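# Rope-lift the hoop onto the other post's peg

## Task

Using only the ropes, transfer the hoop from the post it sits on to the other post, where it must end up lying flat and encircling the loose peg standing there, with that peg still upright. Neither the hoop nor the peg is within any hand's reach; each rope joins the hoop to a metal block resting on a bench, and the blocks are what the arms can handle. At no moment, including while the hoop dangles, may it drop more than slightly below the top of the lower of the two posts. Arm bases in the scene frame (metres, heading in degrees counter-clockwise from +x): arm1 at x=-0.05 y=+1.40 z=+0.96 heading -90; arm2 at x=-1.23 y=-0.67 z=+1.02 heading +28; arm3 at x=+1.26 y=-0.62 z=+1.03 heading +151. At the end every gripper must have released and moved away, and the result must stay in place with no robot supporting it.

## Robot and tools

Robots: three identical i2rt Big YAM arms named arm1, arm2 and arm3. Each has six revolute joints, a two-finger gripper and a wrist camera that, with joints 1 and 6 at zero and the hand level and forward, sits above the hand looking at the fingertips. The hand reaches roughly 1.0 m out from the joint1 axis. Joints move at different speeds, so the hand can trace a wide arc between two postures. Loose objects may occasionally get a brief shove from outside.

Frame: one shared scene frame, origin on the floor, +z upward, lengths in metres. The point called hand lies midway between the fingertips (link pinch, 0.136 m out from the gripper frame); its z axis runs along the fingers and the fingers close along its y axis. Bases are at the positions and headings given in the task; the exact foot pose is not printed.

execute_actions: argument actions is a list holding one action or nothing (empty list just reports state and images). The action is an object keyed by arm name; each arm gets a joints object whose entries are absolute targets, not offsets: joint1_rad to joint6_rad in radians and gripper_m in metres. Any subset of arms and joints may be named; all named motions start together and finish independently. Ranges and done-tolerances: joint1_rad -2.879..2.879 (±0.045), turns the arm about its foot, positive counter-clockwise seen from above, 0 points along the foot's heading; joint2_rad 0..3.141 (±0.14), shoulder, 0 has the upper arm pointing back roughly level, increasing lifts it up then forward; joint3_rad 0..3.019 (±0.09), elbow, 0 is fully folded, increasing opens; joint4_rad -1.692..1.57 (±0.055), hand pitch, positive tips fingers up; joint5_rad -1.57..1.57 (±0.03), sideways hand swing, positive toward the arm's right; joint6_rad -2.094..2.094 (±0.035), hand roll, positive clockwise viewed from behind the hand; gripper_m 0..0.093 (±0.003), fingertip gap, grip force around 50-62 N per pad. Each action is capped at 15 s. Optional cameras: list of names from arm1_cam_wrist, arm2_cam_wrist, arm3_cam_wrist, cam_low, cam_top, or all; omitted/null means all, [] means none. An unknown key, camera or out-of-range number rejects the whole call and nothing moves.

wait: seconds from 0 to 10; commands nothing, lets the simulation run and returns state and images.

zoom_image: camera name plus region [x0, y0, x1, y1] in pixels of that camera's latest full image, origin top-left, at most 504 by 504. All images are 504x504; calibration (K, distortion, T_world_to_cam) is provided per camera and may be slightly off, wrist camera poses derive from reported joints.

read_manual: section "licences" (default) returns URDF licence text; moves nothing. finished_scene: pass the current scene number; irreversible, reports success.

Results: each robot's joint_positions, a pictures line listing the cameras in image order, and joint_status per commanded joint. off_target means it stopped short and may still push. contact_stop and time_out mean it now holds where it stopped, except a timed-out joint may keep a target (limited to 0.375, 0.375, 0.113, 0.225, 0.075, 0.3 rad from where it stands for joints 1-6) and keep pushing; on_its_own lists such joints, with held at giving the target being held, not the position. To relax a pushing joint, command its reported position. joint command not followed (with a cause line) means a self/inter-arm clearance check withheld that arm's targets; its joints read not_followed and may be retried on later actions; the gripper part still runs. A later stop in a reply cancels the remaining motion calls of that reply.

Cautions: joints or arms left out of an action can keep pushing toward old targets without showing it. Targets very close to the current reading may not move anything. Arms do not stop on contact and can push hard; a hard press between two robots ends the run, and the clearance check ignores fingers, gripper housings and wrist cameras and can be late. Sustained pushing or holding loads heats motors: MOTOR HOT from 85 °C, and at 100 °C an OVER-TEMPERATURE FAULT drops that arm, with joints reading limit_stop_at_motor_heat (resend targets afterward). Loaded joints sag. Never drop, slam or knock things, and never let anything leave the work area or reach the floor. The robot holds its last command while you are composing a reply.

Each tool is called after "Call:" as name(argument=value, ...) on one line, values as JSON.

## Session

Call:
execute_actions(actions=[])

Scene clock: 0.00 s.
arm1.joint_positions: joint1_rad=-0.407 joint2_rad=+0.333 joint3_rad=+1.703 joint4_rad=-1.350 joint5_rad=+0.144 joint6_rad=-0.159 gripper_m=+0.095
arm1.joint_status: not commanded
arm1.hand: x=-0.0724 y=+1.4008 z=+1.6568 quat_wxyz=(-0.298, -0.578, -0.395, +0.649) (m; scene frame)
arm2.joint_positions: joint1_rad=-0.644 joint2_rad=+0.381 joint3_rad=+1.412 joint4_rad=-1.187 joint5_rad=-0.100 joint6_rad=-0.525 gripper_m=+0.095
arm2.joint_status: not commanded
arm2.hand: x=-1.0973 y=-0.6743 z=+1.6475 quat_wxyz=(-0.624, +0.170, -0.741, +0.183) (m; scene frame)
arm3.joint_positions: joint1_rad=-0.713 joint2_rad=+0.321 joint3_rad=+1.587 joint4_rad=-1.207 joint5_rad=-0.075 joint6_rad=+0.371 gripper_m=+0.095
arm3.joint_status: not commanded
arm3.hand: x=+1.2343 y=-0.5866 z=+1.7222 quat_wxyz=(-0.277, +0.498, -0.471, -0.674) (m; scene frame)
pictures: arm1_cam_wrist, arm2_cam_wrist, arm3_cam_wrist, cam_low, cam_top
camera_calibration (this result's frames):
arm1_cam_wrist: T_world_to_cam=[[-0.841417, 0.512436, 0.171543, -1.06002], [0.178713, 0.563457, -0.806584, 0.563887], [-0.50998, -0.648016, -0.565681, 1.93356], [0, 0, 0, 1]] pos_world=[-0.00661509, 1.47844, 1.73044]
arm2_cam_wrist: T_world_to_cam=[[0.0126505, -0.879461, 0.475804, -1.36389], [-0.715919, -0.340163, -0.609712, -0.00382979], [0.698069, -0.332924, -0.633926, 1.71028], [0, 0, 0, 1]] pos_world=[-1.17938, -0.6314, 1.7308]
arm3_cam_wrist: T_world_to_cam=[[0.846953, 0.411014, -0.33725, -0.225432], [-0.037513, -0.586547, -0.809046, 1.09895], [-0.530343, 0.697875, -0.481359, 2.01343], [0, 0, 0, 1]] pos_world=[1.29996, -0.66788, 1.78226]
Images, in order (width x height): arm1_cam_wrist 504x504, arm2_cam_wrist 504x504, arm3_cam_wrist 504x504, cam_low 504x504, cam_top 504x504.

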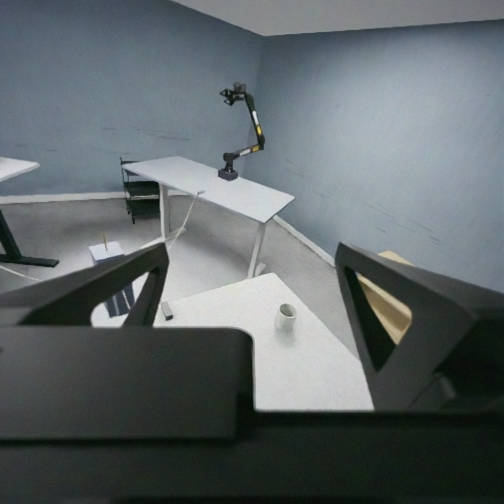

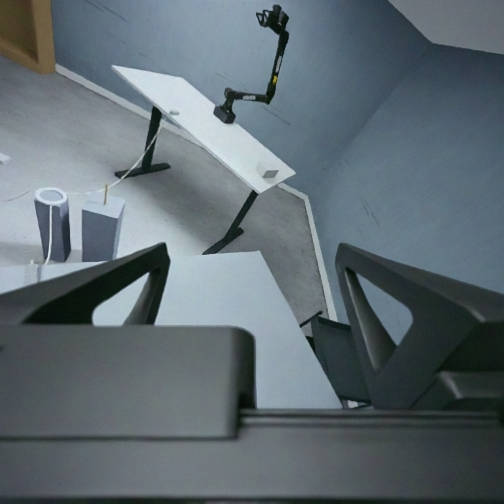

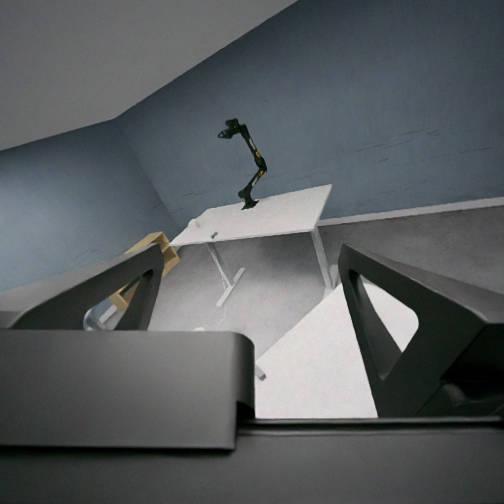

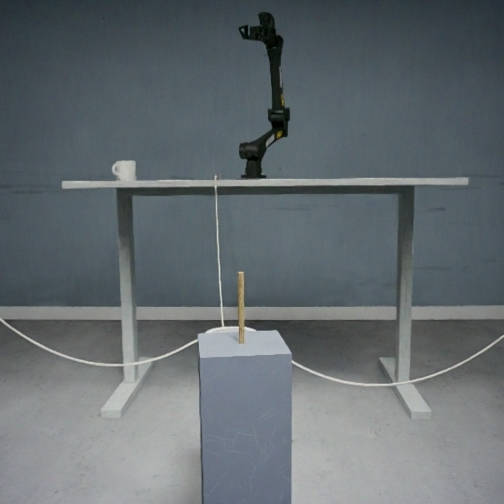

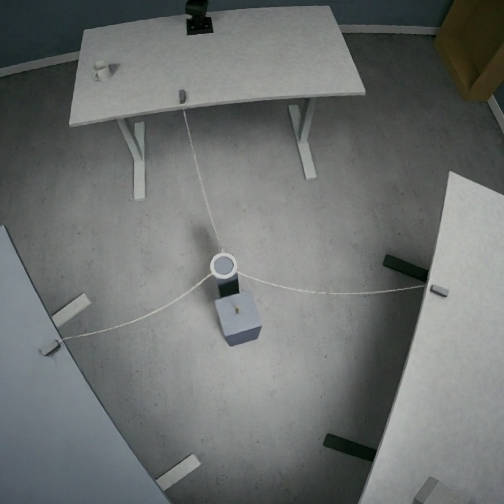

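Call:
zoom_image(camera="cam_top", region=[170, 230, 290, 350])

Call:
zoom_image(camera="cam_top", region=[150, 70, 210, 130])

Call:
zoom_image(camera="cam_top", region=[20, 320, 80, 380])

Call:
zoom_image(camera="cam_top", region=[410, 260, 470, 320])

Region (170, 230, 290, 350) of cam_top's 504x504 image, scaled by 4.200, with more detail than that image has.

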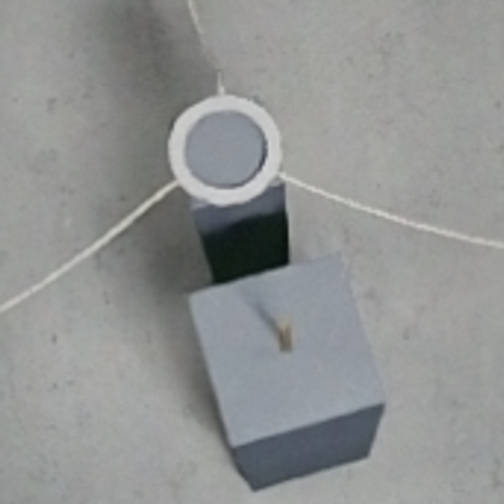

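Region (150, 70, 210, 130) of cam_top's 504x504 image, scaled by 8.400, with more detail than that image has.

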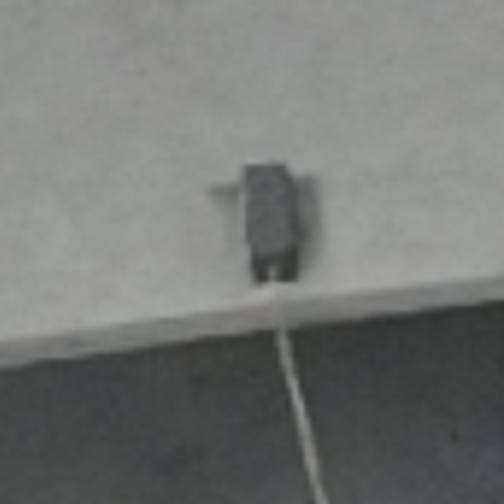

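Region (20, 320, 80, 380) of cam_top's 504x504 image, scaled by 8.400, with more detail than that image has.

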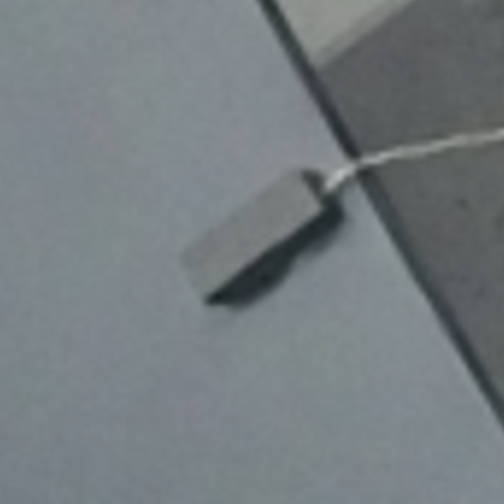

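Region (410, 260, 470, 320) of cam_top's 504x504 image, scaled by 8.400, with more detail than that image has.

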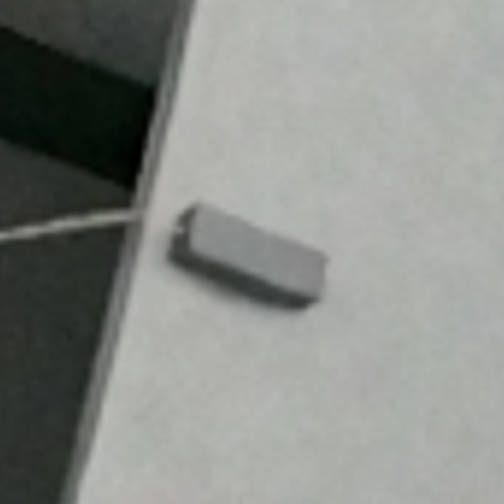

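Call:
execute_actions(actions=[{"arm1":{"joints":{"joint1_rad":-0.21,"joint2_rad":1.985,"joint3_rad":1.62,"joint4_rad":-1.162,"joint5_rad":0,"joint6_rad":-0.245,"gripper_m":0.07}},"arm2":{"joints":{"joint1_rad":0.176,"joint2_rad":2.049,"joint3_rad":1.557,"joint4_rad":-1.045,"joint5_rad":0,"joint6_rad":0.14,"gripper_m":0.07}},"arm3":{"joints":{"joint1_rad":-0.108,"joint2_rad":2.064,"joint3_rad":1.485,"joint4_rad":-0.965,"joint5_rad":0,"joint6_rad":-0.162,"gripper_m":0.07}}}], cameras=["arm1_cam_wrist","arm2_cam_wrist","arm3_cam_wrist"])

Scene clock: 3.77 s.
arm1.joint_positions: joint1_rad=-0.216 joint2_rad=+2.000 joint3_rad=+1.595 joint4_rad=-1.166 joint5_rad=+0.003 joint6_rad=-0.236 gripper_m=+0.070
arm1.joint_status: all done
arm1.hand: x=-0.1765 y=+0.8222 z=+1.0071 quat_wxyz=(+0.007, -0.697, -0.717, +0.003) (m; scene frame)
arm2.joint_positions: joint1_rad=+0.186 joint2_rad=+2.048 joint3_rad=+1.541 joint4_rad=-1.045 joint5_rad=+0.000 joint6_rad=+0.132 gripper_m=+0.070
arm2.joint_status: all done
arm2.hand: x=-0.7655 y=-0.3013 z=+1.0274 quat_wxyz=(-0.008, +0.265, -0.964, -0.003) (m; scene frame)
arm3.joint_positions: joint1_rad=-0.106 joint2_rad=+2.057 joint3_rad=+1.486 joint4_rad=-0.974 joint5_rad=+0.000 joint6_rad=-0.150 gripper_m=+0.070
arm3.joint_status: all done
arm3.hand: x=+0.7809 y=-0.2833 z=+1.0112 quat_wxyz=(-0.005, +0.973, -0.231, -0.013) (m; scene frame)
pictures: arm1_cam_wrist, arm2_cam_wrist, arm3_cam_wrist
camera_calibration (this result's frames):
arm1_cam_wrist: T_world_to_cam=[[-0.999373, -0.0317238, 0.0157303, -0.163228], [-0.0160925, 0.802616, 0.596278, -1.25937], [-0.0315416, 0.595651, -0.802624, 0.438541], [0, 0, 0, 1]] pos_world=[-0.16956, 0.744394, 1.10548]
arm2_cam_wrist: T_world_to_cam=[[0.503023, -0.864245, 0.00695178, 0.116673], [-0.707641, -0.40723, 0.577415, -1.25098], [-0.496197, -0.295373, -0.816421, 0.49431], [0, 0, 0, 1]] pos_world=[-0.698659, -0.262596, 1.12509]
arm3_cam_wrist: T_world_to_cam=[[0.428042, 0.903758, -0.00100303, -0.0791496], [0.757858, -0.358335, 0.545203, -1.24131], [0.492373, -0.23413, -0.838303, 0.517286], [0, 0, 0, 1]] pos_world=[0.719921, -0.252162, 1.11033]
Images, in order (width x height): arm1_cam_wrist 504x504, arm2_cam_wrist 504x504, arm3_cam_wrist 504x504.

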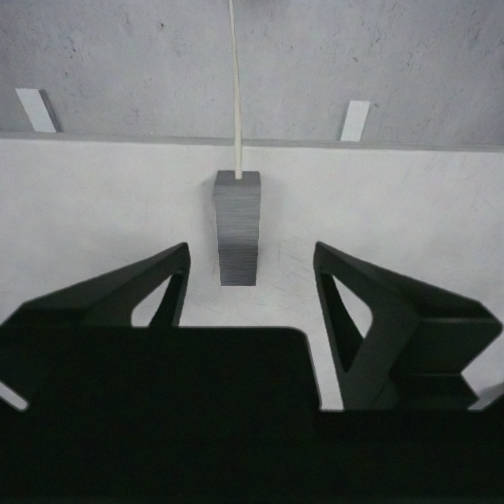

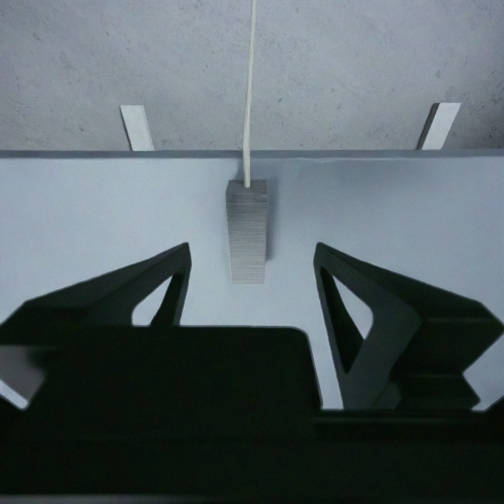

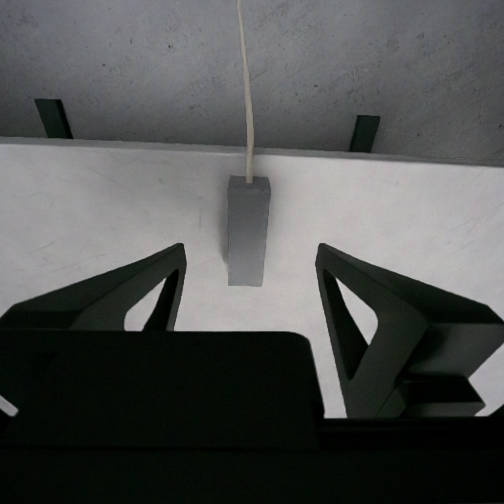

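Call:
execute_actions(actions=[{"arm1":{"joints":{"joint1_rad":-0.193,"joint2_rad":2.035,"joint3_rad":1.558,"joint4_rad":-1.073}},"arm2":{"joints":{"joint2_rad":2.113,"joint3_rad":1.50,"joint4_rad":-0.954}},"arm3":{"joints":{"joint2_rad":2.14,"joint3_rad":1.447,"joint4_rad":-0.88}}}], cameras=["arm1_cam_wrist"])

Scene clock: 5.20 s.
arm1.joint_positions: joint1_rad=-0.199 joint2_rad=+2.041 joint3_rad=+1.547 joint4_rad=-1.084 joint5_rad=+0.003 joint6_rad=-0.236 gripper_m=+0.070
arm1.joint_status: all done
arm1.hand: x=-0.1667 y=+0.8242 z=+0.9670 quat_wxyz=(+0.009, -0.691, -0.723, -0.001) (m; scene frame)
arm2.joint_positions: joint1_rad=+0.186 joint2_rad=+2.108 joint3_rad=+1.494 joint4_rad=-0.966 joint5_rad=+0.000 joint6_rad=+0.132 gripper_m=+0.070
arm2.joint_status: all done
arm2.hand: x=-0.7738 y=-0.3079 z=+0.9782 quat_wxyz=(+0.004, +0.265, -0.964, +0.002) (m; scene frame)
arm3.joint_positions: joint1_rad=-0.106 joint2_rad=+2.126 joint3_rad=+1.453 joint4_rad=-0.896 joint5_rad=+0.000 joint6_rad=-0.150 gripper_m=+0.070
arm3.joint_status: all done
arm3.hand: x=+0.7875 y=-0.2880 z=+0.9625 quat_wxyz=(-0.001, +0.973, -0.231, -0.002) (m; scene frame)
pictures: arm1_cam_wrist
camera_calibration (this result's frames):
arm1_cam_wrist: T_world_to_cam=[[-0.998733, -0.0485073, 0.0134322, -0.136504], [-0.0306418, 0.797678, 0.602304, -1.24115], [-0.0399307, 0.601129, -0.798154, 0.395191], [0, 0, 0, 1]] pos_world=[-0.158581, 0.745855, 1.0648]
Images, in order (width x height): arm1_cam_wrist 504x504.

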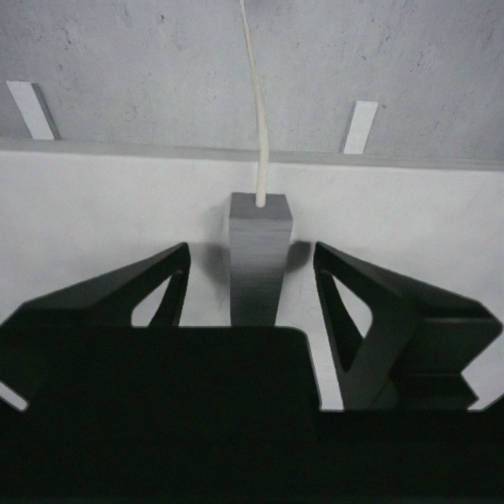

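Call:
execute_actions(actions=[{"arm1":{"joints":{"gripper_m":0.0}},"arm2":{"joints":{"gripper_m":0.0}},"arm3":{"joints":{"gripper_m":0.0}}}], cameras=["cam_low"])

Call:
zoom_image(camera="cam_low", region=[160, 250, 320, 410])

Scene clock: 6.10 s.
arm1.joint_positions: joint1_rad=-0.199 joint2_rad=+2.041 joint3_rad=+1.547 joint4_rad=-1.083 joint5_rad=+0.002 joint6_rad=-0.237 gripper_m=+0.025
arm1.joint_status: gripper_m off_target (ended at +0.025, target +0.000)
arm1.hand: x=-0.1665 y=+0.8239 z=+0.9670 quat_wxyz=(+0.009, -0.691, -0.723, -0.001) (m; scene frame)
arm2.joint_positions: joint1_rad=+0.186 joint2_rad=+2.108 joint3_rad=+1.494 joint4_rad=-0.965 joint5_rad=+0.000 joint6_rad=+0.134 gripper_m=+0.025
arm2.joint_status: gripper_m off_target (ended at +0.025, target +0.000)
arm2.hand: x=-0.7735 y=-0.3079 z=+0.9782 quat_wxyz=(+0.004, +0.264, -0.964, +0.002) (m; scene frame)
arm3.joint_positions: joint1_rad=-0.106 joint2_rad=+2.126 joint3_rad=+1.453 joint4_rad=-0.894 joint5_rad=+0.000 joint6_rad=-0.152 gripper_m=+0.025
arm3.joint_status: gripper_m off_target (ended at +0.025, target +0.000)
arm3.hand: x=+0.7873 y=-0.2878 z=+0.9625 quat_wxyz=(-0.001, +0.973, -0.230, -0.003) (m; scene frame)
pictures: cam_low
Images, in order (width x height): cam_low 504x504.

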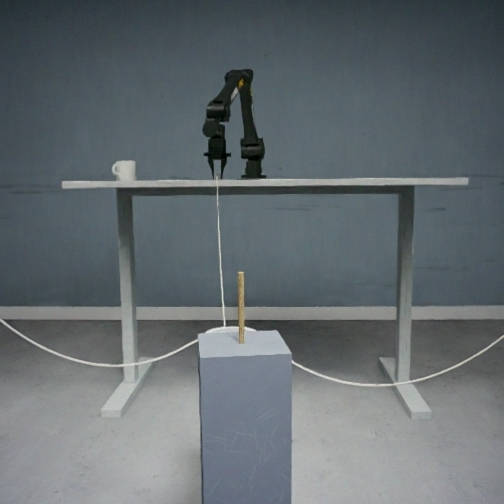

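Region (160, 250, 320, 410) of cam_low's 504x504 image, scaled by 3.150, with more detail than that image has.

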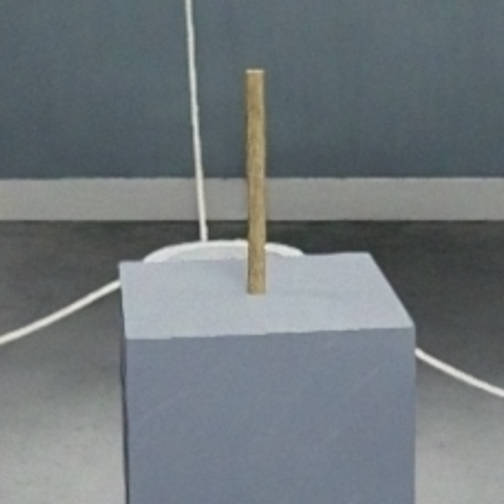

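Call:
execute_actions(actions=[{"arm1":{"joints":{"joint1_rad":-0.105,"joint2_rad":1.045,"joint3_rad":0.76,"joint4_rad":-0.678,"joint6_rad":-0.135}},"arm2":{"joints":{"joint1_rad":0.118,"joint2_rad":1.78,"joint3_rad":1.165,"joint4_rad":-0.555,"joint6_rad":0.065}},"arm3":{"joints":{"joint1_rad":-0.052,"joint2_rad":1.81,"joint3_rad":1.345,"joint4_rad":-0.708,"joint6_rad":-0.1}}}], cameras=["cam_low","cam_top"])

Scene clock: 9.80 s.
arm1.joint_positions: joint1_rad=-0.097 joint2_rad=+1.062 joint3_rad=+0.741 joint4_rad=-0.698 joint5_rad=-0.001 joint6_rad=-0.145 gripper_m=+0.025
arm1.joint_status: all done
arm1.hand: x=-0.0871 y=+1.0144 z=+1.1212 quat_wxyz=(-0.163, -0.660, -0.701, +0.215) (m; scene frame)
arm2.joint_positions: joint1_rad=+0.110 joint2_rad=+1.771 joint3_rad=+1.160 joint4_rad=-0.570 joint5_rad=-0.001 joint6_rad=+0.072 gripper_m=+0.025
arm2.joint_status: all done
arm2.hand: x=-0.7594 y=-0.3517 z=+1.0647 quat_wxyz=(-0.183, +0.253, -0.948, -0.063) (m; scene frame)
arm3.joint_positions: joint1_rad=-0.046 joint2_rad=+1.794 joint3_rad=+1.334 joint4_rad=-0.724 joint5_rad=+0.002 joint6_rad=-0.112 gripper_m=+0.025
arm3.joint_status: all done
arm3.hand: x=+0.7444 y=-0.3021 z=+1.1173 quat_wxyz=(-0.064, +0.957, -0.216, -0.182) (m; scene frame)
pictures: cam_low, cam_top
Images, in order (width x height): cam_low 504x504, cam_top 504x504.

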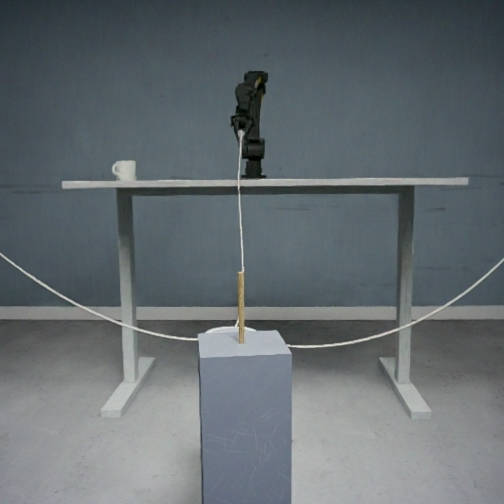

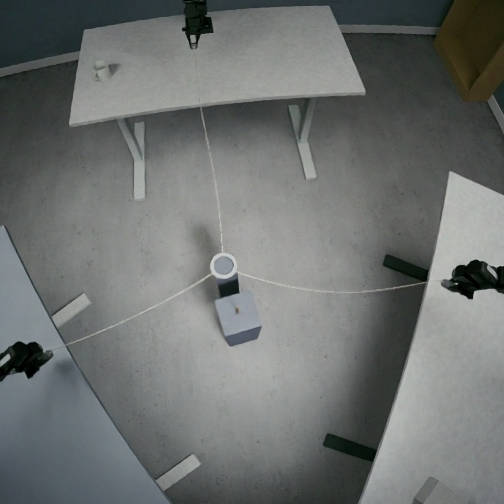

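Call:
execute_actions(actions=[{"arm1":{"joints":{"joint1_rad":-0.117,"joint2_rad":0.88,"joint3_rad":0.905,"joint4_rad":-0.968}},"arm2":{"joints":{"joint1_rad":0.128,"joint2_rad":1.605,"joint3_rad":1.145,"joint4_rad":-0.74}},"arm3":{"joints":{"joint1_rad":-0.072,"joint2_rad":1.615,"joint3_rad":1.31,"joint4_rad":-0.905}}}], cameras=["cam_low","cam_top"])

Scene clock: 12.00 s.
arm1.joint_positions: joint1_rad=-0.108 joint2_rad=+0.883 joint3_rad=+0.857 joint4_rad=-0.964 joint5_rad=-0.001 joint6_rad=-0.144 gripper_m=+0.025
arm1.joint_status: all done
arm1.hand: x=-0.0866 y=+1.0514 z=+1.2076 quat_wxyz=(-0.171, -0.661, -0.694, +0.227) (m; scene frame)
arm2.joint_positions: joint1_rad=+0.118 joint2_rad=+1.602 joint3_rad=+1.128 joint4_rad=-0.731 joint5_rad=-0.001 joint6_rad=+0.072 gripper_m=+0.025
arm2.joint_status: all done
arm2.hand: x=-0.7955 y=-0.3703 z=+1.1262 quat_wxyz=(-0.171, +0.258, -0.949, -0.060) (m; scene frame)
arm3.joint_positions: joint1_rad=-0.068 joint2_rad=+1.615 joint3_rad=+1.304 joint4_rad=-0.892 joint5_rad=+0.002 joint6_rad=-0.112 gripper_m=+0.025
arm3.joint_status: all done
arm3.hand: x=+0.7924 y=-0.3168 z=+1.1899 quat_wxyz=(-0.063, +0.956, -0.227, -0.173) (m; scene frame)
pictures: cam_low, cam_top
Images, in order (width x height): cam_low 504x504, cam_top 504x504.

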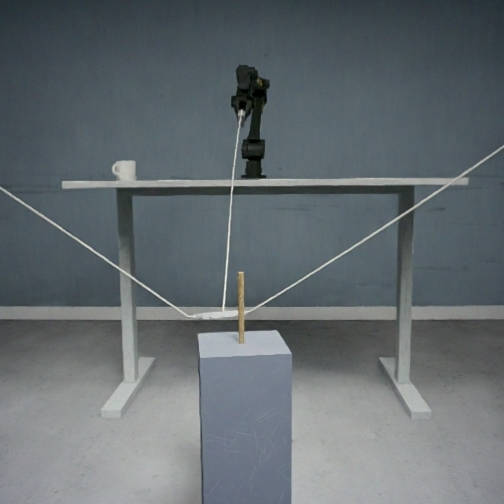

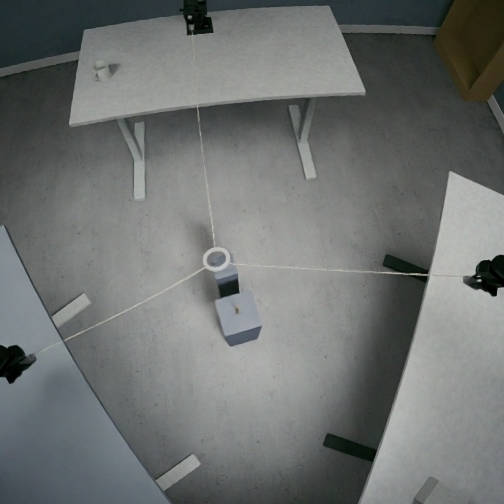

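Call:
wait(seconds=2)

Scene clock: 14.13 s.
arm1.joint_positions: joint1_rad=-0.108 joint2_rad=+0.883 joint3_rad=+0.857 joint4_rad=-0.964 joint5_rad=-0.001 joint6_rad=-0.144 gripper_m=+0.025
arm1.joint_status: all done
arm1.hand: x=-0.0866 y=+1.0514 z=+1.2076 quat_wxyz=(-0.171, -0.661, -0.694, +0.227) (m; scene frame)
arm2.joint_positions: joint1_rad=+0.118 joint2_rad=+1.602 joint3_rad=+1.128 joint4_rad=-0.731 joint5_rad=-0.001 joint6_rad=+0.072 gripper_m=+0.025
arm2.joint_status: all done
arm2.hand: x=-0.7955 y=-0.3703 z=+1.1261 quat_wxyz=(-0.171, +0.258, -0.949, -0.060) (m; scene frame)
arm3.joint_positions: joint1_rad=-0.068 joint2_rad=+1.615 joint3_rad=+1.304 joint4_rad=-0.892 joint5_rad=+0.002 joint6_rad=-0.112 gripper_m=+0.025
arm3.joint_status: all done
arm3.hand: x=+0.7924 y=-0.3168 z=+1.1899 quat_wxyz=(-0.063, +0.956, -0.227, -0.173) (m; scene frame)
wait: 2.00 s; at rest by 0.13 s
pictures: arm1_cam_wrist, arm2_cam_wrist, arm3_cam_wrist, cam_low, cam_top
camera_calibration (this result's frames):
arm1_cam_wrist: T_world_to_cam=[[-0.995451, -0.0246318, 0.0920395, -0.168444], [-0.0189206, 0.997871, 0.0624177, -1.12235], [-0.093381, 0.0603923, -0.993797, 1.25402], [0, 0, 0, 1]] pos_world=[-0.0718122, 1.04008, 1.3318]
arm2_cam_wrist: T_world_to_cam=[[0.499171, -0.866254, -0.0207754, 0.0988195], [-0.832409, -0.486052, 0.266174, -1.13523], [-0.240672, -0.115573, -0.963701, 0.975318], [0, 0, 0, 1]] pos_world=[-0.759574, -0.353459, 1.24414]
arm3_cam_wrist: T_world_to_cam=[[0.435044, 0.899254, 0.0455949, -0.116045], [0.870515, -0.433, 0.233912, -1.10191], [0.230089, -0.062071, -0.971188, 1.07401], [0, 0, 0, 1]] pos_world=[0.762598, -0.30611, 1.30611]
Images, in order (width x height): arm1_cam_wrist 504x504, arm2_cam_wrist 504x504, arm3_cam_wrist 504x504, cam_low 504x504, cam_top 504x504.

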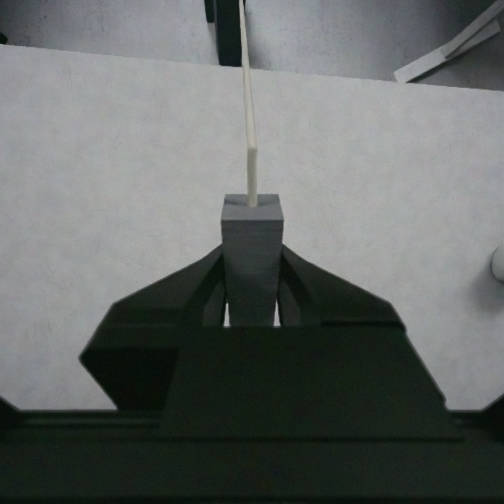

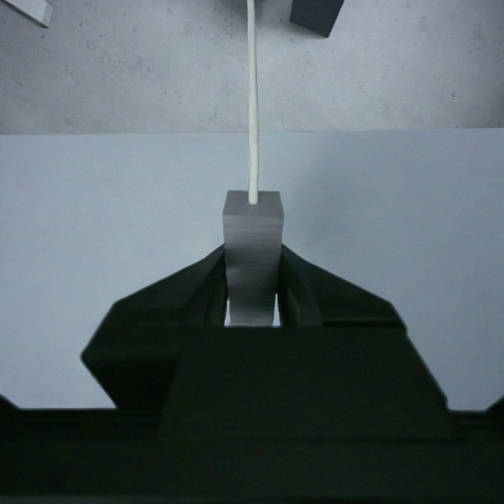

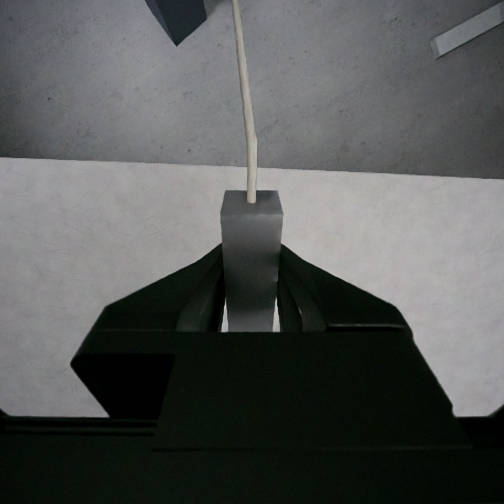

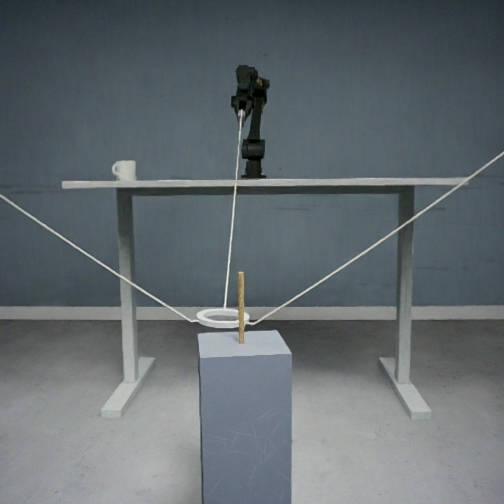

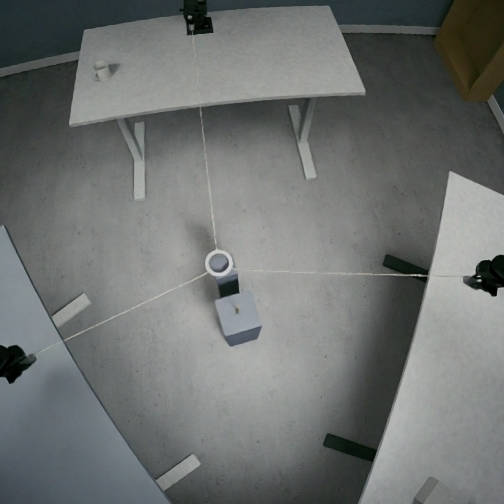

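Call:
execute_actions(actions=[{"arm1":{"joints":{"joint2_rad":1.0,"joint3_rad":1.56,"joint4_rad":-1.50}},"arm2":{"joints":{"joint2_rad":1.485,"joint3_rad":1.62,"joint4_rad":-1.285}},"arm3":{"joints":{"joint2_rad":1.575,"joint3_rad":1.90,"joint4_rad":-1.452}}}], cameras=[])

Call:
wait(seconds=2)

Scene clock: 16.10 s.
arm1.joint_positions: joint1_rad=-0.108 joint2_rad=+1.006 joint3_rad=+1.508 joint4_rad=-1.495 joint5_rad=-0.001 joint6_rad=-0.144 gripper_m=+0.025
arm1.joint_status: all done
arm1.hand: x=-0.0837 y=+1.0550 z=+1.4215 quat_wxyz=(-0.170, -0.662, -0.695, +0.225) (m; scene frame)
arm2.joint_positions: joint1_rad=+0.118 joint2_rad=+1.487 joint3_rad=+1.579 joint4_rad=-1.274 joint5_rad=-0.001 joint6_rad=+0.072 gripper_m=+0.025
arm2.joint_status: all done
arm2.hand: x=-0.7940 y=-0.3692 z=+1.3441 quat_wxyz=(-0.182, +0.257, -0.947, -0.064) (m; scene frame)
arm3.joint_positions: joint1_rad=-0.068 joint2_rad=+1.581 joint3_rad=+1.838 joint4_rad=-1.437 joint5_rad=+0.002 joint6_rad=-0.112 gripper_m=+0.025
arm3.joint_status: all done
arm3.hand: x=+0.7945 y=-0.3182 z=+1.4086 quat_wxyz=(-0.067, +0.954, -0.226, -0.184) (m; scene frame)
pictures: none
No camera images: the call's "cameras" was empty. Leave "cameras" out to get every camera's image.

Scene clock: 18.10 s.
arm1.joint_positions: joint1_rad=-0.108 joint2_rad=+1.006 joint3_rad=+1.508 joint4_rad=-1.495 joint5_rad=-0.001 joint6_rad=-0.144 gripper_m=+0.025
arm1.joint_status: all done
arm1.hand: x=-0.0837 y=+1.0550 z=+1.4215 quat_wxyz=(-0.170, -0.662, -0.695, +0.225) (m; scene frame)
arm2.joint_positions: joint1_rad=+0.118 joint2_rad=+1.487 joint3_rad=+1.579 joint4_rad=-1.274 joint5_rad=-0.001 joint6_rad=+0.072 gripper_m=+0.025
arm2.joint_status: all done
arm2.hand: x=-0.7940 y=-0.3692 z=+1.3441 quat_wxyz=(-0.182, +0.257, -0.947, -0.064) (m; scene frame)
arm3.joint_positions: joint1_rad=-0.068 joint2_rad=+1.581 joint3_rad=+1.838 joint4_rad=-1.437 joint5_rad=+0.002 joint6_rad=-0.112 gripper_m=+0.025
arm3.joint_status: all done
arm3.hand: x=+0.7945 y=-0.3182 z=+1.4086 quat_wxyz=(-0.067, +0.954, -0.226, -0.184) (m; scene frame)
wait: 2.00 s; at rest by 0.27 s
pictures: arm1_cam_wrist, arm2_cam_wrist, arm3_cam_wrist, cam_low, cam_top
camera_calibration (this result's frames):
arm1_cam_wrist: T_world_to_cam=[[-0.995479, -0.0248755, 0.0916639, -0.184421], [-0.0189045, 0.997677, 0.0654418, -1.14333], [-0.0930789, 0.0634131, -0.993637, 1.46331], [0, 0, 0, 1]] pos_world=[-0.0689984, 1.04329, 1.54573]
arm2_cam_wrist: T_world_to_cam=[[0.499583, -0.865973, -0.0225442, 0.10641], [-0.837141, -0.489314, 0.244471, -1.16728], [-0.222737, -0.103261, -0.969394, 1.21241], [0, 0, 0, 1]] pos_world=[-0.760294, -0.353826, 1.46307]
arm3_cam_wrist: T_world_to_cam=[[0.435927, 0.898678, 0.048434, -0.130545], [0.874721, -0.435738, 0.212119, -1.12901], [0.211732, -0.0501023, -0.976043, 1.31106], [0, 0, 0, 1]] pos_world=[0.76688, -0.308946, 1.52546]
Images, in order (width x height): arm1_cam_wrist 504x504, arm2_cam_wrist 504x504, arm3_cam_wrist 504x504, cam_low 504x504, cam_top 504x504.

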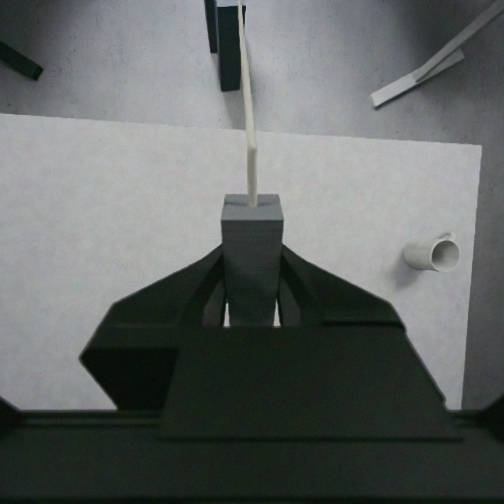

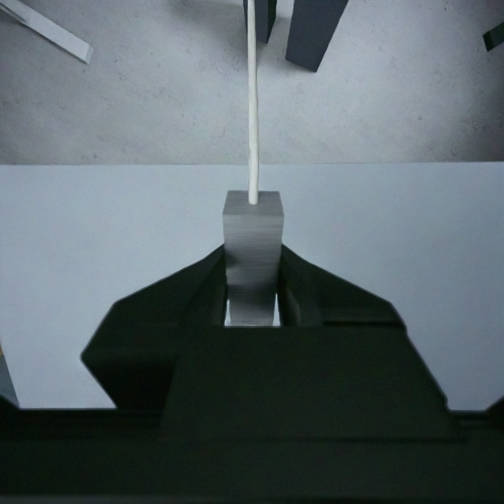

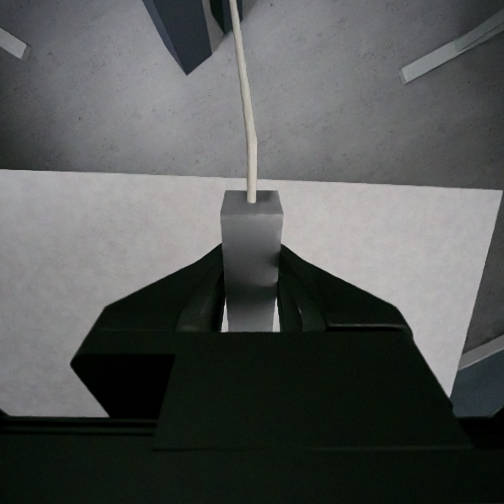

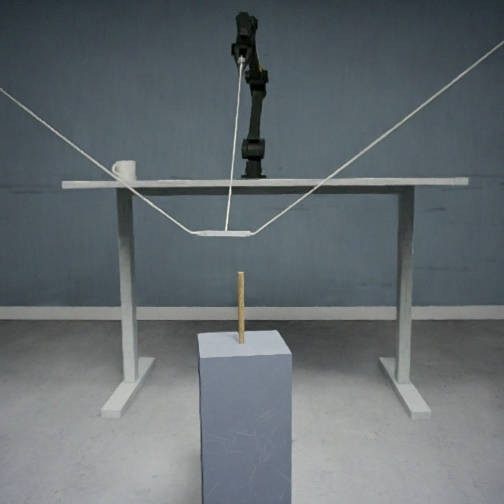

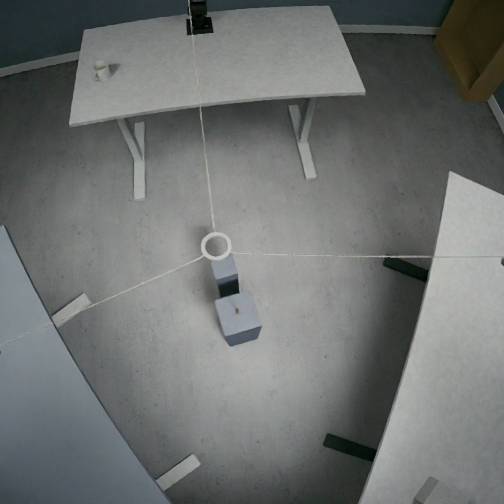

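Call:
execute_actions(actions=[{"arm1":{"joints":{"joint1_rad":-0.02,"joint2_rad":1.30,"joint3_rad":1.795,"joint4_rad":-1.412,"joint6_rad":-0.045}},"arm2":{"joints":{"joint1_rad":-0.128,"joint2_rad":1.40,"joint3_rad":1.51,"joint4_rad":-1.29,"joint6_rad":-0.188}},"arm3":{"joints":{"joint1_rad":0.124,"joint2_rad":1.35,"joint3_rad":1.605,"joint4_rad":-1.44,"joint6_rad":0.095}}}], cameras=[])

Call:
wait(seconds=2)

Call:
zoom_image(camera="cam_top", region=[170, 230, 290, 350])

Scene clock: 20.40 s.
arm1.joint_positions: joint1_rad=-0.022 joint2_rad=+1.328 joint3_rad=+1.731 joint4_rad=-1.426 joint5_rad=+0.000 joint6_rad=-0.055 gripper_m=+0.025
arm1.joint_status: all done
arm1.hand: x=-0.0561 y=+0.9227 z=+1.4098 quat_wxyz=(-0.179, -0.666, -0.696, +0.199) (m; scene frame)
arm2.joint_positions: joint1_rad=-0.133 joint2_rad=+1.422 joint3_rad=+1.501 joint4_rad=-1.283 joint5_rad=+0.001 joint6_rad=-0.181 gripper_m=+0.025
arm2.joint_status: all done
arm2.hand: x=-0.7604 y=-0.4981 z=+1.3387 quat_wxyz=(-0.181, +0.258, -0.949, -0.015) (m; scene frame)
arm3.joint_positions: joint1_rad=+0.128 joint2_rad=+1.353 joint3_rad=+1.611 joint4_rad=-1.437 joint5_rad=-0.002 joint6_rad=+0.082 gripper_m=+0.025
arm3.joint_status: all done
arm3.hand: x=+0.8247 y=-0.4479 z=+1.4147 quat_wxyz=(-0.028, +0.954, -0.225, -0.193) (m; scene frame)
pictures: none
No camera images: the call's "cameras" was empty. Leave "cameras" out to get every camera's image.

Scene clock: 22.40 s.
arm1.joint_positions: joint1_rad=-0.022 joint2_rad=+1.328 joint3_rad=+1.731 joint4_rad=-1.426 joint5_rad=+0.000 joint6_rad=-0.055 gripper_m=+0.025
arm1.joint_status: all done
arm1.hand: x=-0.0561 y=+0.9227 z=+1.4098 quat_wxyz=(-0.179, -0.666, -0.696, +0.199) (m; scene frame)
arm2.joint_positions: joint1_rad=-0.133 joint2_rad=+1.422 joint3_rad=+1.501 joint4_rad=-1.283 joint5_rad=+0.001 joint6_rad=-0.182 gripper_m=+0.025
arm2.joint_status: all done
arm2.hand: x=-0.7604 y=-0.4981 z=+1.3387 quat_wxyz=(-0.181, +0.258, -0.949, -0.015) (m; scene frame)
arm3.joint_positions: joint1_rad=+0.128 joint2_rad=+1.353 joint3_rad=+1.611 joint4_rad=-1.437 joint5_rad=-0.002 joint6_rad=+0.083 gripper_m=+0.025
arm3.joint_status: all done
arm3.hand: x=+0.8247 y=-0.4479 z=+1.4147 quat_wxyz=(-0.028, +0.954, -0.225, -0.193) (m; scene frame)
wait: 2.00 s; at rest by 0.27 s
pictures: arm1_cam_wrist, arm2_cam_wrist, arm3_cam_wrist, cam_low, cam_top
camera_calibration (this result's frames):
arm1_cam_wrist: T_world_to_cam=[[-0.998478, -0.0356527, 0.0420898, -0.079482], [-0.0316562, 0.995249, 0.092072, -1.04602], [-0.0451724, 0.0905994, -0.994862, 1.44199], [0, 0, 0, 1]] pos_world=[-0.0473358, 0.907572, 1.53424]
arm2_cam_wrist: T_world_to_cam=[[0.484553, -0.871875, 0.0710067, -0.161729], [-0.851153, -0.451189, 0.268266, -1.22442], [-0.201857, -0.190427, -0.960724, 1.16217], [0, 0, 0, 1]] pos_world=[-0.729209, -0.472143, 1.45648]
arm3_cam_wrist: T_world_to_cam=[[0.420421, 0.906848, -0.0295416, 0.0993337], [0.889704, -0.40565, 0.209463, -1.20842], [0.177967, -0.114346, -0.97737, 1.30516], [0, 0, 0, 1]] pos_world=[0.801103, -0.431038, 1.53168]
Images, in order (width x height): arm1_cam_wrist 504x504, arm2_cam_wrist 504x504, arm3_cam_wrist 504x504, cam_low 504x504, cam_top 504x504.

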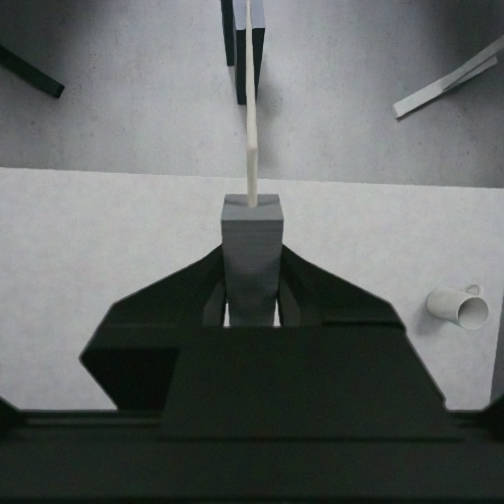

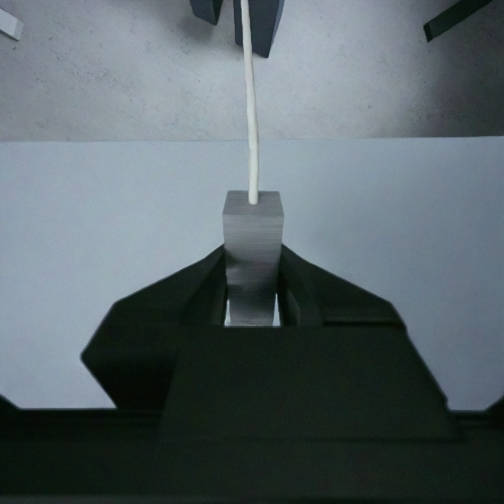

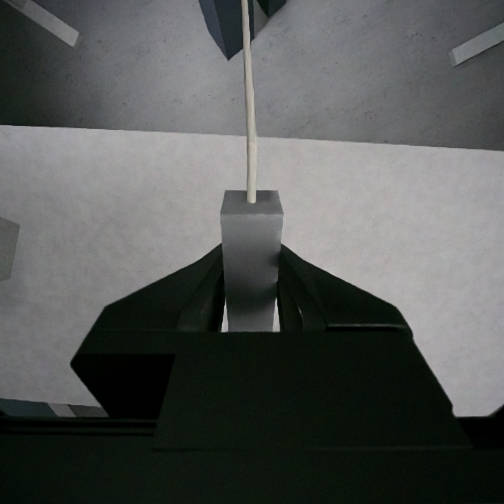

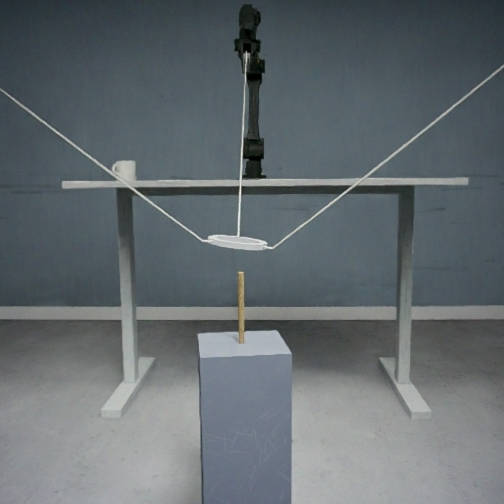

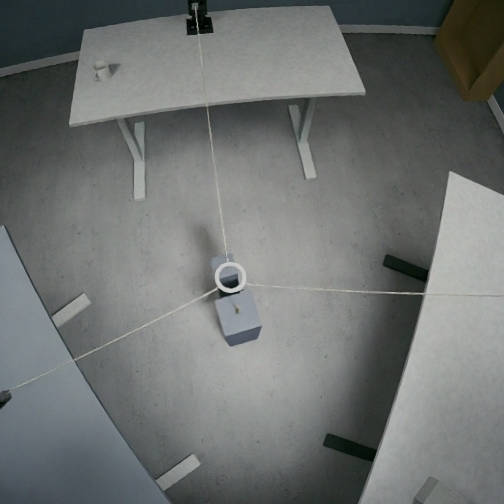

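Region (170, 230, 290, 350) of cam_top's 504x504 image, scaled by 4.200, with more detail than that image has.

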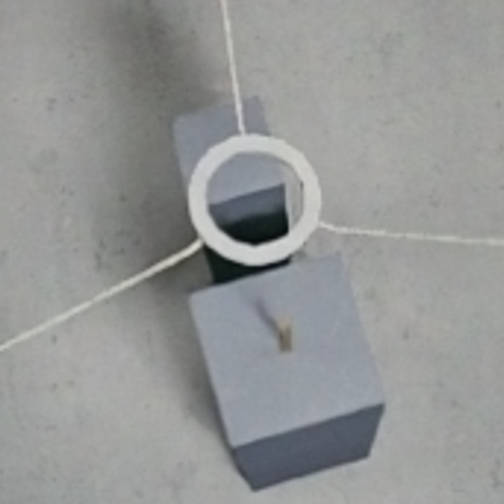

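Call:
execute_actions(actions=[{"arm1":{"joints":{"joint1_rad":0.02,"joint2_rad":1.612,"joint3_rad":2.135,"joint4_rad":-1.44,"joint6_rad":-0.008}},"arm2":{"joints":{"joint1_rad":-0.367,"joint2_rad":1.385,"joint3_rad":1.485,"joint4_rad":-1.28,"joint6_rad":-0.428}},"arm3":{"joints":{"joint1_rad":0.368,"joint2_rad":1.23,"joint3_rad":1.497,"joint4_rad":-1.47,"joint6_rad":0.335}}}], cameras=[])

Call:
wait(seconds=5)

Call:
zoom_image(camera="cam_top", region=[170, 230, 290, 350])

Scene clock: 24.63 s.
arm1.joint_positions: joint1_rad=+0.016 joint2_rad=+1.651 joint3_rad=+2.062 joint4_rad=-1.441 joint5_rad=+0.000 joint6_rad=-0.017 gripper_m=+0.025
arm1.joint_status: all done
arm1.hand: x=-0.0350 y=+0.8024 z=+1.3991 quat_wxyz=(-0.184, -0.666, -0.697, +0.190) (m; scene frame)
arm2.joint_positions: joint1_rad=-0.372 joint2_rad=+1.411 joint3_rad=+1.476 joint4_rad=-1.283 joint5_rad=+0.000 joint6_rad=-0.421 gripper_m=+0.025
arm2.joint_status: all done
arm2.hand: x=-0.7401 y=-0.6152 z=+1.3326 quat_wxyz=(-0.173, +0.259, -0.950, +0.027) (m; scene frame)
arm3.joint_positions: joint1_rad=+0.375 joint2_rad=+1.248 joint3_rad=+1.495 joint4_rad=-1.458 joint5_rad=+0.000 joint6_rad=+0.322 gripper_m=+0.025
arm3.joint_status: all done
arm3.hand: x=+0.8409 y=-0.5657 z=+1.4041 quat_wxyz=(+0.016, +0.958, -0.223, -0.179) (m; scene frame)
pictures: none
No camera images: the call's "cameras" was empty. Leave "cameras" out to get every camera's image.

Scene clock: 29.63 s.
arm1.joint_positions: joint1_rad=+0.016 joint2_rad=+1.651 joint3_rad=+2.062 joint4_rad=-1.441 joint5_rad=+0.000 joint6_rad=-0.017 gripper_m=+0.025
arm1.joint_status: all done
arm1.hand: x=-0.0350 y=+0.8024 z=+1.3991 quat_wxyz=(-0.184, -0.666, -0.697, +0.190) (m; scene frame)
arm2.joint_positions: joint1_rad=-0.372 joint2_rad=+1.411 joint3_rad=+1.476 joint4_rad=-1.283 joint5_rad=+0.000 joint6_rad=-0.422 gripper_m=+0.025
arm2.joint_status: all done
arm2.hand: x=-0.7401 y=-0.6152 z=+1.3326 quat_wxyz=(-0.173, +0.259, -0.950, +0.027) (m; scene frame)
arm3.joint_positions: joint1_rad=+0.375 joint2_rad=+1.248 joint3_rad=+1.495 joint4_rad=-1.458 joint5_rad=+0.000 joint6_rad=+0.323 gripper_m=+0.025
arm3.joint_status: all done
arm3.hand: x=+0.8409 y=-0.5657 z=+1.4041 quat_wxyz=(+0.016, +0.958, -0.223, -0.179) (m; scene frame)
wait: 5.00 s; at rest by 0.27 s
pictures: arm1_cam_wrist, arm2_cam_wrist, arm3_cam_wrist, cam_low, cam_top
camera_calibration (this result's frames):
arm1_cam_wrist: T_world_to_cam=[[-0.998872, -0.0418119, 0.0225098, -0.0299722], [-0.0394259, 0.99444, 0.0976446, -0.932112], [-0.0264674, 0.096647, -0.994967, 1.43916], [0, 0, 0, 1]] pos_world=[-0.0285971, 0.786586, 1.5236]
arm2_cam_wrist: T_world_to_cam=[[0.471878, -0.86924, 0.147488, -0.38288], [-0.85887, -0.415409, 0.299628, -1.28388], [-0.199181, -0.268061, -0.942587, 1.0682], [0, 0, 0, 1]] pos_world=[-0.709251, -0.579809, 1.44802]
arm3_cam_wrist: T_world_to_cam=[[0.399864, 0.91007, -0.109001, 0.329657], [0.896727, -0.363814, 0.252033, -1.31039], [0.189711, -0.198523, -0.96156, 1.19868], [0, 0, 0, 1]] pos_world=[0.815837, -0.538782, 1.5188]
Images, in order (width x height): arm1_cam_wrist 504x504, arm2_cam_wrist 504x504, arm3_cam_wrist 504x504, cam_low 504x504, cam_top 504x504.

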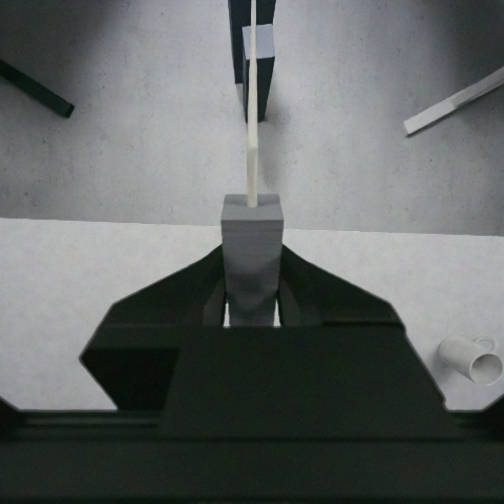

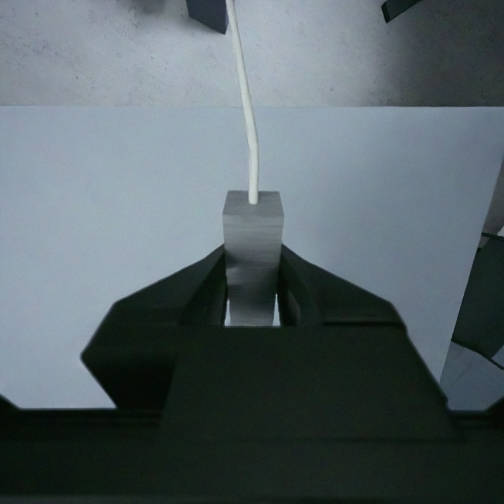

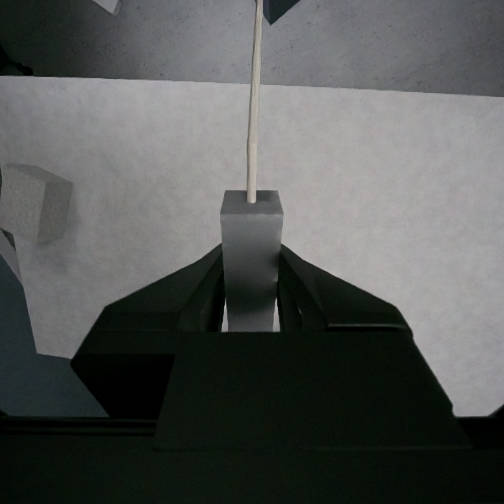

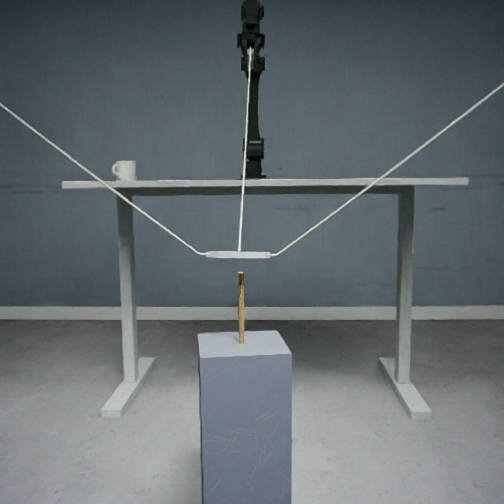

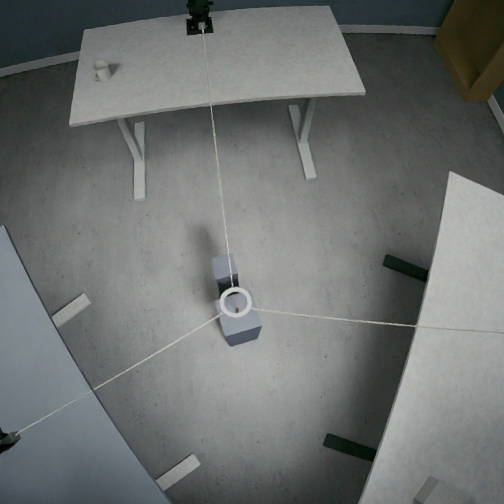

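Region (170, 230, 290, 350) of cam_top's 504x504 image, scaled by 4.200, with more detail than that image has.

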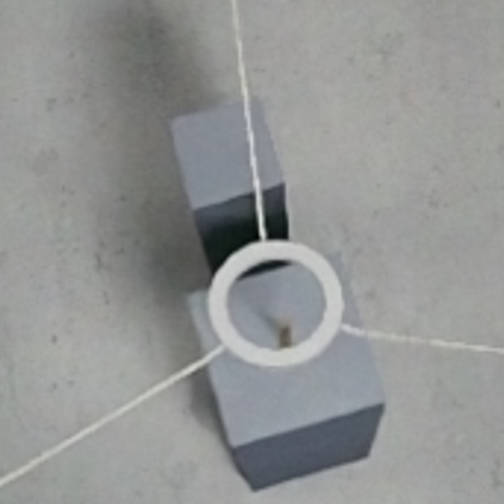

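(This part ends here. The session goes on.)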